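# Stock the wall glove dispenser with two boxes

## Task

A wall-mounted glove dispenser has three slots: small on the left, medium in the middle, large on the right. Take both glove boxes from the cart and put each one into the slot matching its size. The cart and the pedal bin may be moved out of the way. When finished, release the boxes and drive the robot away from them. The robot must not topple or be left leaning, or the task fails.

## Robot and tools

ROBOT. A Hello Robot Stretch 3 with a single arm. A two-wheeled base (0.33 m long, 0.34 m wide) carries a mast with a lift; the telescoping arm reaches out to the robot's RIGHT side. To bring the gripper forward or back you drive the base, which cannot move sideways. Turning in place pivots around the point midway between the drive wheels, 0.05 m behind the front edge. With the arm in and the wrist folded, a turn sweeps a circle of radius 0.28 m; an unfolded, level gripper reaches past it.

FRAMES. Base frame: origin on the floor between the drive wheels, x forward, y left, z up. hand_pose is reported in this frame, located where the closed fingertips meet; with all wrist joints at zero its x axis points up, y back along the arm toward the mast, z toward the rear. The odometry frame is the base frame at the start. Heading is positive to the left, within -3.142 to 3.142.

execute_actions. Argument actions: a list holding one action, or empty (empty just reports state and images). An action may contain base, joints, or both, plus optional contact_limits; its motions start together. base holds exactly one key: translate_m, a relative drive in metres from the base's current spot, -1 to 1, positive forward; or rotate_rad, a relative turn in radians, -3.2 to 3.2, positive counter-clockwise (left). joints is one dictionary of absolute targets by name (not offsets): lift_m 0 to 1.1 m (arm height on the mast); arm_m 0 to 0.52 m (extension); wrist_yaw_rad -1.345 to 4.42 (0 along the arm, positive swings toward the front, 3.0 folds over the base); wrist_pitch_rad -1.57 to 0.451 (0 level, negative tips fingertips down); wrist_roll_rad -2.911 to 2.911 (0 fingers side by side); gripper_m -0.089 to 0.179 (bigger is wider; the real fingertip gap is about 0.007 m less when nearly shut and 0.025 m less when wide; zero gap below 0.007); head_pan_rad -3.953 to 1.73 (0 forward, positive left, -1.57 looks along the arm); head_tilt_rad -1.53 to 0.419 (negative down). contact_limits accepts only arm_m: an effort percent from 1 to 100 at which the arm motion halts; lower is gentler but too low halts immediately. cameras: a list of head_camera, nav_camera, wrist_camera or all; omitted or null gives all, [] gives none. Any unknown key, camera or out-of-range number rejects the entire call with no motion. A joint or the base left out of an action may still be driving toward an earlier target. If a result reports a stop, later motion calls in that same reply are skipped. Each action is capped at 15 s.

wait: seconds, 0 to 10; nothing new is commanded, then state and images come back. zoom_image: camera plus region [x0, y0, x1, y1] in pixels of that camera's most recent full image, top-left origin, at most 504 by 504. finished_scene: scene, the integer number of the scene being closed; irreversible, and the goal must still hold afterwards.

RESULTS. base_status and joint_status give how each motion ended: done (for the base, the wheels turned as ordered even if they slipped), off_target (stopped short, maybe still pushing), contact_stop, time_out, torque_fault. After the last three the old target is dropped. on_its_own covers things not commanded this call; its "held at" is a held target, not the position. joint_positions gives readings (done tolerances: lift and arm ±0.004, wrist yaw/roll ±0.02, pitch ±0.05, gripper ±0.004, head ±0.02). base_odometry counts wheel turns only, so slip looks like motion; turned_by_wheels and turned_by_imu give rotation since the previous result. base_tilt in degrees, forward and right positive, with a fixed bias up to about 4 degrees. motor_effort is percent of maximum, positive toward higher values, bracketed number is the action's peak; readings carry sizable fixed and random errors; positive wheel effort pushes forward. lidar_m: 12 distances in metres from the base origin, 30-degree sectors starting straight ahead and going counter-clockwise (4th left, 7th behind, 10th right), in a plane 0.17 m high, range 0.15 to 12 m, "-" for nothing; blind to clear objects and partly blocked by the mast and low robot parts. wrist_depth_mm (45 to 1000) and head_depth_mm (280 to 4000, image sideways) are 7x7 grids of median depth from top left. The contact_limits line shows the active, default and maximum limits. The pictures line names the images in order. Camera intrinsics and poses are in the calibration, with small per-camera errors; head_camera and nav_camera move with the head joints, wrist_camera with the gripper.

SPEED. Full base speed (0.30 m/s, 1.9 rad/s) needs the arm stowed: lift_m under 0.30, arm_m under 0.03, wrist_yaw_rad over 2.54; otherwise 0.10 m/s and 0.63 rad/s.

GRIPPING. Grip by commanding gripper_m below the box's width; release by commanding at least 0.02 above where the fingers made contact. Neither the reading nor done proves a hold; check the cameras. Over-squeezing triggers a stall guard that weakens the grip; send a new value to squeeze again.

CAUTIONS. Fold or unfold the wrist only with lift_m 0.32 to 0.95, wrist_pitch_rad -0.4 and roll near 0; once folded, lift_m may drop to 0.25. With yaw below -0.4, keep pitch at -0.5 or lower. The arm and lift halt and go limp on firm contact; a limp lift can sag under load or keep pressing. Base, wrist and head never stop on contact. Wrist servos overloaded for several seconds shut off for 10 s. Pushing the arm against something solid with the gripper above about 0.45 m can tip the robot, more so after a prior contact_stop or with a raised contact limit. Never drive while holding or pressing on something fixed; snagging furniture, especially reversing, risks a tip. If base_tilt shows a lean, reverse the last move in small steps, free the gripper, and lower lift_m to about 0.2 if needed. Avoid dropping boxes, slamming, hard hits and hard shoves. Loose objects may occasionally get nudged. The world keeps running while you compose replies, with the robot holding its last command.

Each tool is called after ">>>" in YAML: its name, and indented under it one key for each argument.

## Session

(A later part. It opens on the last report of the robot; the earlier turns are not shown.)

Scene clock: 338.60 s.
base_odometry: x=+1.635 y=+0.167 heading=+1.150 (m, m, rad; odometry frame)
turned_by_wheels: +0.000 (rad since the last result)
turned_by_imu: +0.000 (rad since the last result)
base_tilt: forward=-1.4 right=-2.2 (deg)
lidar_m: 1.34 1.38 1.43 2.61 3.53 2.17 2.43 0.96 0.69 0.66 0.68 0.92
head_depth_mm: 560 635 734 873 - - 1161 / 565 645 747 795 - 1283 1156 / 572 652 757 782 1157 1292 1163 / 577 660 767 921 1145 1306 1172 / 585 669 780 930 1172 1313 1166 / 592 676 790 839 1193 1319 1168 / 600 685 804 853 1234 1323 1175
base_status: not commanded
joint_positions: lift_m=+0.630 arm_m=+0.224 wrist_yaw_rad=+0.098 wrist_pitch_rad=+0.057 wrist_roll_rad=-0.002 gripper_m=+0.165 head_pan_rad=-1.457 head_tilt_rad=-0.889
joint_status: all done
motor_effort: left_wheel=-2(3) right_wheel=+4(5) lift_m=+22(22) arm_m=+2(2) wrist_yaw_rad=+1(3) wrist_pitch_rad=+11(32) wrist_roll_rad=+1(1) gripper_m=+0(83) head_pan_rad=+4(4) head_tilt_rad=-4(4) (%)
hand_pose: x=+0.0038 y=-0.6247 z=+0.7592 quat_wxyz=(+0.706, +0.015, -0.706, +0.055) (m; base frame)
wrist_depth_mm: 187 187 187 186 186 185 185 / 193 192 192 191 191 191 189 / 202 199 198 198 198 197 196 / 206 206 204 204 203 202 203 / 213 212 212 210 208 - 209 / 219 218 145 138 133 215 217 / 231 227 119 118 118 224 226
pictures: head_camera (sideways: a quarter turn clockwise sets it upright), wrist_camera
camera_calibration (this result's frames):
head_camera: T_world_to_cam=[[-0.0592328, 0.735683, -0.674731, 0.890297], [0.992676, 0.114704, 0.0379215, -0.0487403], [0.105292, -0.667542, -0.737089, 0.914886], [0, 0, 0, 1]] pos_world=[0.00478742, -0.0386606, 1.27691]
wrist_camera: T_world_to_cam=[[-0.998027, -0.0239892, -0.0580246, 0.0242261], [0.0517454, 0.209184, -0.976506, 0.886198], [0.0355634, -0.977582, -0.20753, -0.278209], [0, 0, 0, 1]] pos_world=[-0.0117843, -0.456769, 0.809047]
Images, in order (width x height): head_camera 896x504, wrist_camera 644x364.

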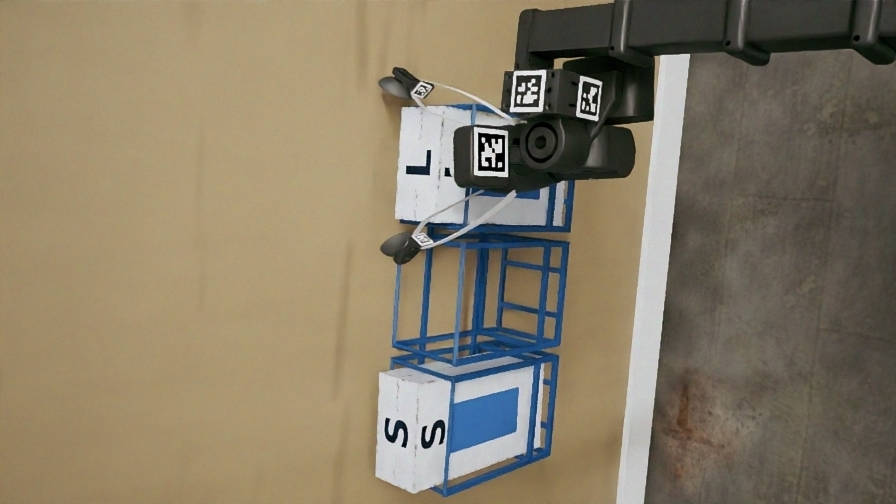

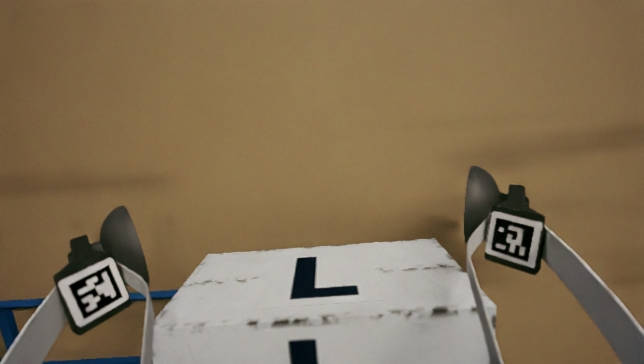

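>>> execute_actions:
  actions:
    - {"joints":{"lift_m":0.74,"wrist_pitch_rad":0}}
  cameras: []

>>> execute_actions:
  actions:
    - {"joints":{"arm_m":0}}
  cameras: ["head_camera"]

>>> finished_scene:
  scene: 1

Scene clock: 343.57 s.
base_odometry: x=+1.635 y=+0.167 heading=+1.150 (m, m, rad; odometry frame)
turned_by_wheels: +0.000 (rad since the last result)
turned_by_imu: +0.000 (rad since the last result)
base_tilt: forward=-1.3 right=-2.1 (deg)
lidar_m: 1.34 1.38 1.43 2.60 3.55 2.16 2.43 0.96 0.69 0.66 0.68 0.92
head_depth_mm: 560 636 734 813 1150 1265 1162 / 566 645 730 - 1151 1281 1158 / 572 651 747 794 1155 1294 1173 / 579 658 754 890 1147 1303 1165 / 585 669 780 931 1168 1316 1167 / 591 678 792 839 1197 1314 1169 / 598 687 803 850 1226 1327 1173
base_status: not commanded
joint_positions: lift_m=+0.740 arm_m=+0.224 wrist_yaw_rad=+0.098 wrist_pitch_rad=-0.015 wrist_roll_rad=-0.002 gripper_m=+0.165 head_pan_rad=-1.457 head_tilt_rad=-0.889
joint_status: all done
motor_effort: left_wheel=-2(2) right_wheel=+4(4) lift_m=+25(24) arm_m=+2(2) wrist_yaw_rad=+1(1) wrist_pitch_rad=+7(11) wrist_roll_rad=+1(1) gripper_m=+1(1) head_pan_rad=+4(4) head_tilt_rad=-4(4) (%)
hand_pose: x=+0.0037 y=-0.6233 z=+0.8506 quat_wxyz=(+0.707, +0.040, -0.705, +0.029) (m; base frame)
wrist_depth_mm: 181 181 181 181 180 181 180 / 189 188 188 188 189 188 188 / 197 198 197 196 195 196 196 / 206 205 204 205 205 202 205 / 216 215 215 215 216 - 214 / 224 226 226 225 226 225 226 / 241 237 238 237 237 236 237
pictures: none
No camera images: the call's "cameras" was empty. Leave "cameras" out to get every camera's image.

Scene clock: 346.43 s.
base_odometry: x=+1.635 y=+0.167 heading=+1.150 (m, m, rad; odometry frame)
turned_by_wheels: +0.000 (rad since the last result)
turned_by_imu: +0.000 (rad since the last result)
base_tilt: forward=-1.3 right=-2.2 (deg)
lidar_m: 1.34 1.38 1.43 2.60 3.53 2.16 2.43 0.96 0.69 0.66 0.68 0.91
head_depth_mm: 560 634 733 859 1077 1284 - / 566 643 745 821 1073 1287 - / 573 652 760 783 915 - 1147 / 579 661 770 886 1145 1304 1168 / 587 671 781 925 1173 1321 1165 / 593 676 791 840 1202 1314 1170 / 598 685 805 850 1222 1324 1169
base_status: not commanded
joint_positions: lift_m=+0.740 arm_m=+0.003 wrist_yaw_rad=+0.100 wrist_pitch_rad=-0.016 wrist_roll_rad=-0.002 gripper_m=+0.165 head_pan_rad=-1.457 head_tilt_rad=-0.889
joint_status: all done
joint sent to its limit — the command would take arm_m past its lower limit, so that joint was sent only as far as its limit.
motor_effort: left_wheel=-2(2) right_wheel=+4(4) lift_m=+24(25) arm_m=-3(6) wrist_yaw_rad=+0(1) wrist_pitch_rad=+7(7) wrist_roll_rad=+1(1) gripper_m=+1(1) head_pan_rad=+4(4) head_tilt_rad=-4(4) (%)
hand_pose: x=+0.0041 y=-0.4025 z=+0.8504 quat_wxyz=(+0.707, +0.041, -0.705, +0.029) (m; base frame)
wrist_depth_mm: 392 391 386 384 384 383 384 / 404 404 402 399 402 402 397 / 422 419 420 423 415 420 417 / 442 441 442 439 439 432 441 / 461 461 464 412 453 - 451 / 382 471 476 372 480 487 477 / 404 405 512 391 503 518 502
pictures: head_camera (sideways: a quarter turn clockwise sets it upright)
camera_calibration (this result's frames):
head_camera: T_world_to_cam=[[-0.0593295, 0.735703, -0.674701, 0.890258], [0.992661, 0.114829, 0.0379216, -0.0487402], [0.105374, -0.667499, -0.737117, 0.914921], [0, 0, 0, 1]] pos_world=[0.00479223, -0.0386597, 1.27691]
Images, in order (width x height): head_camera 896x504.

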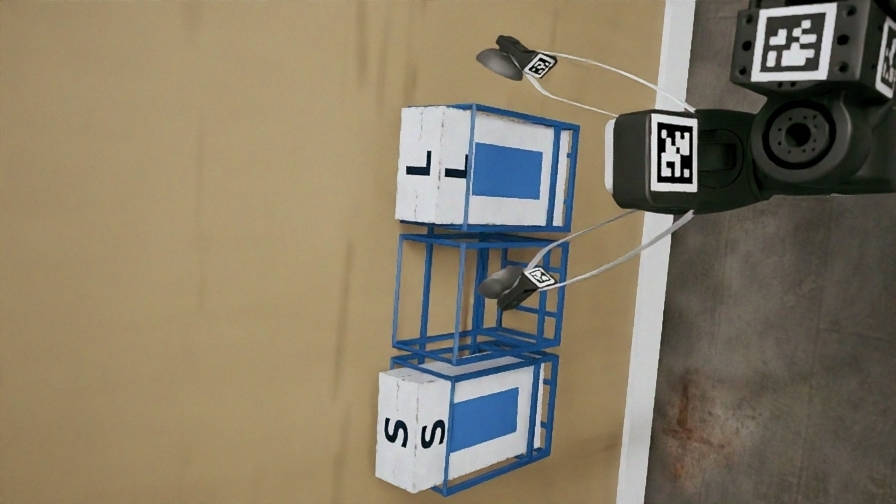

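The scene is finished: the task was done.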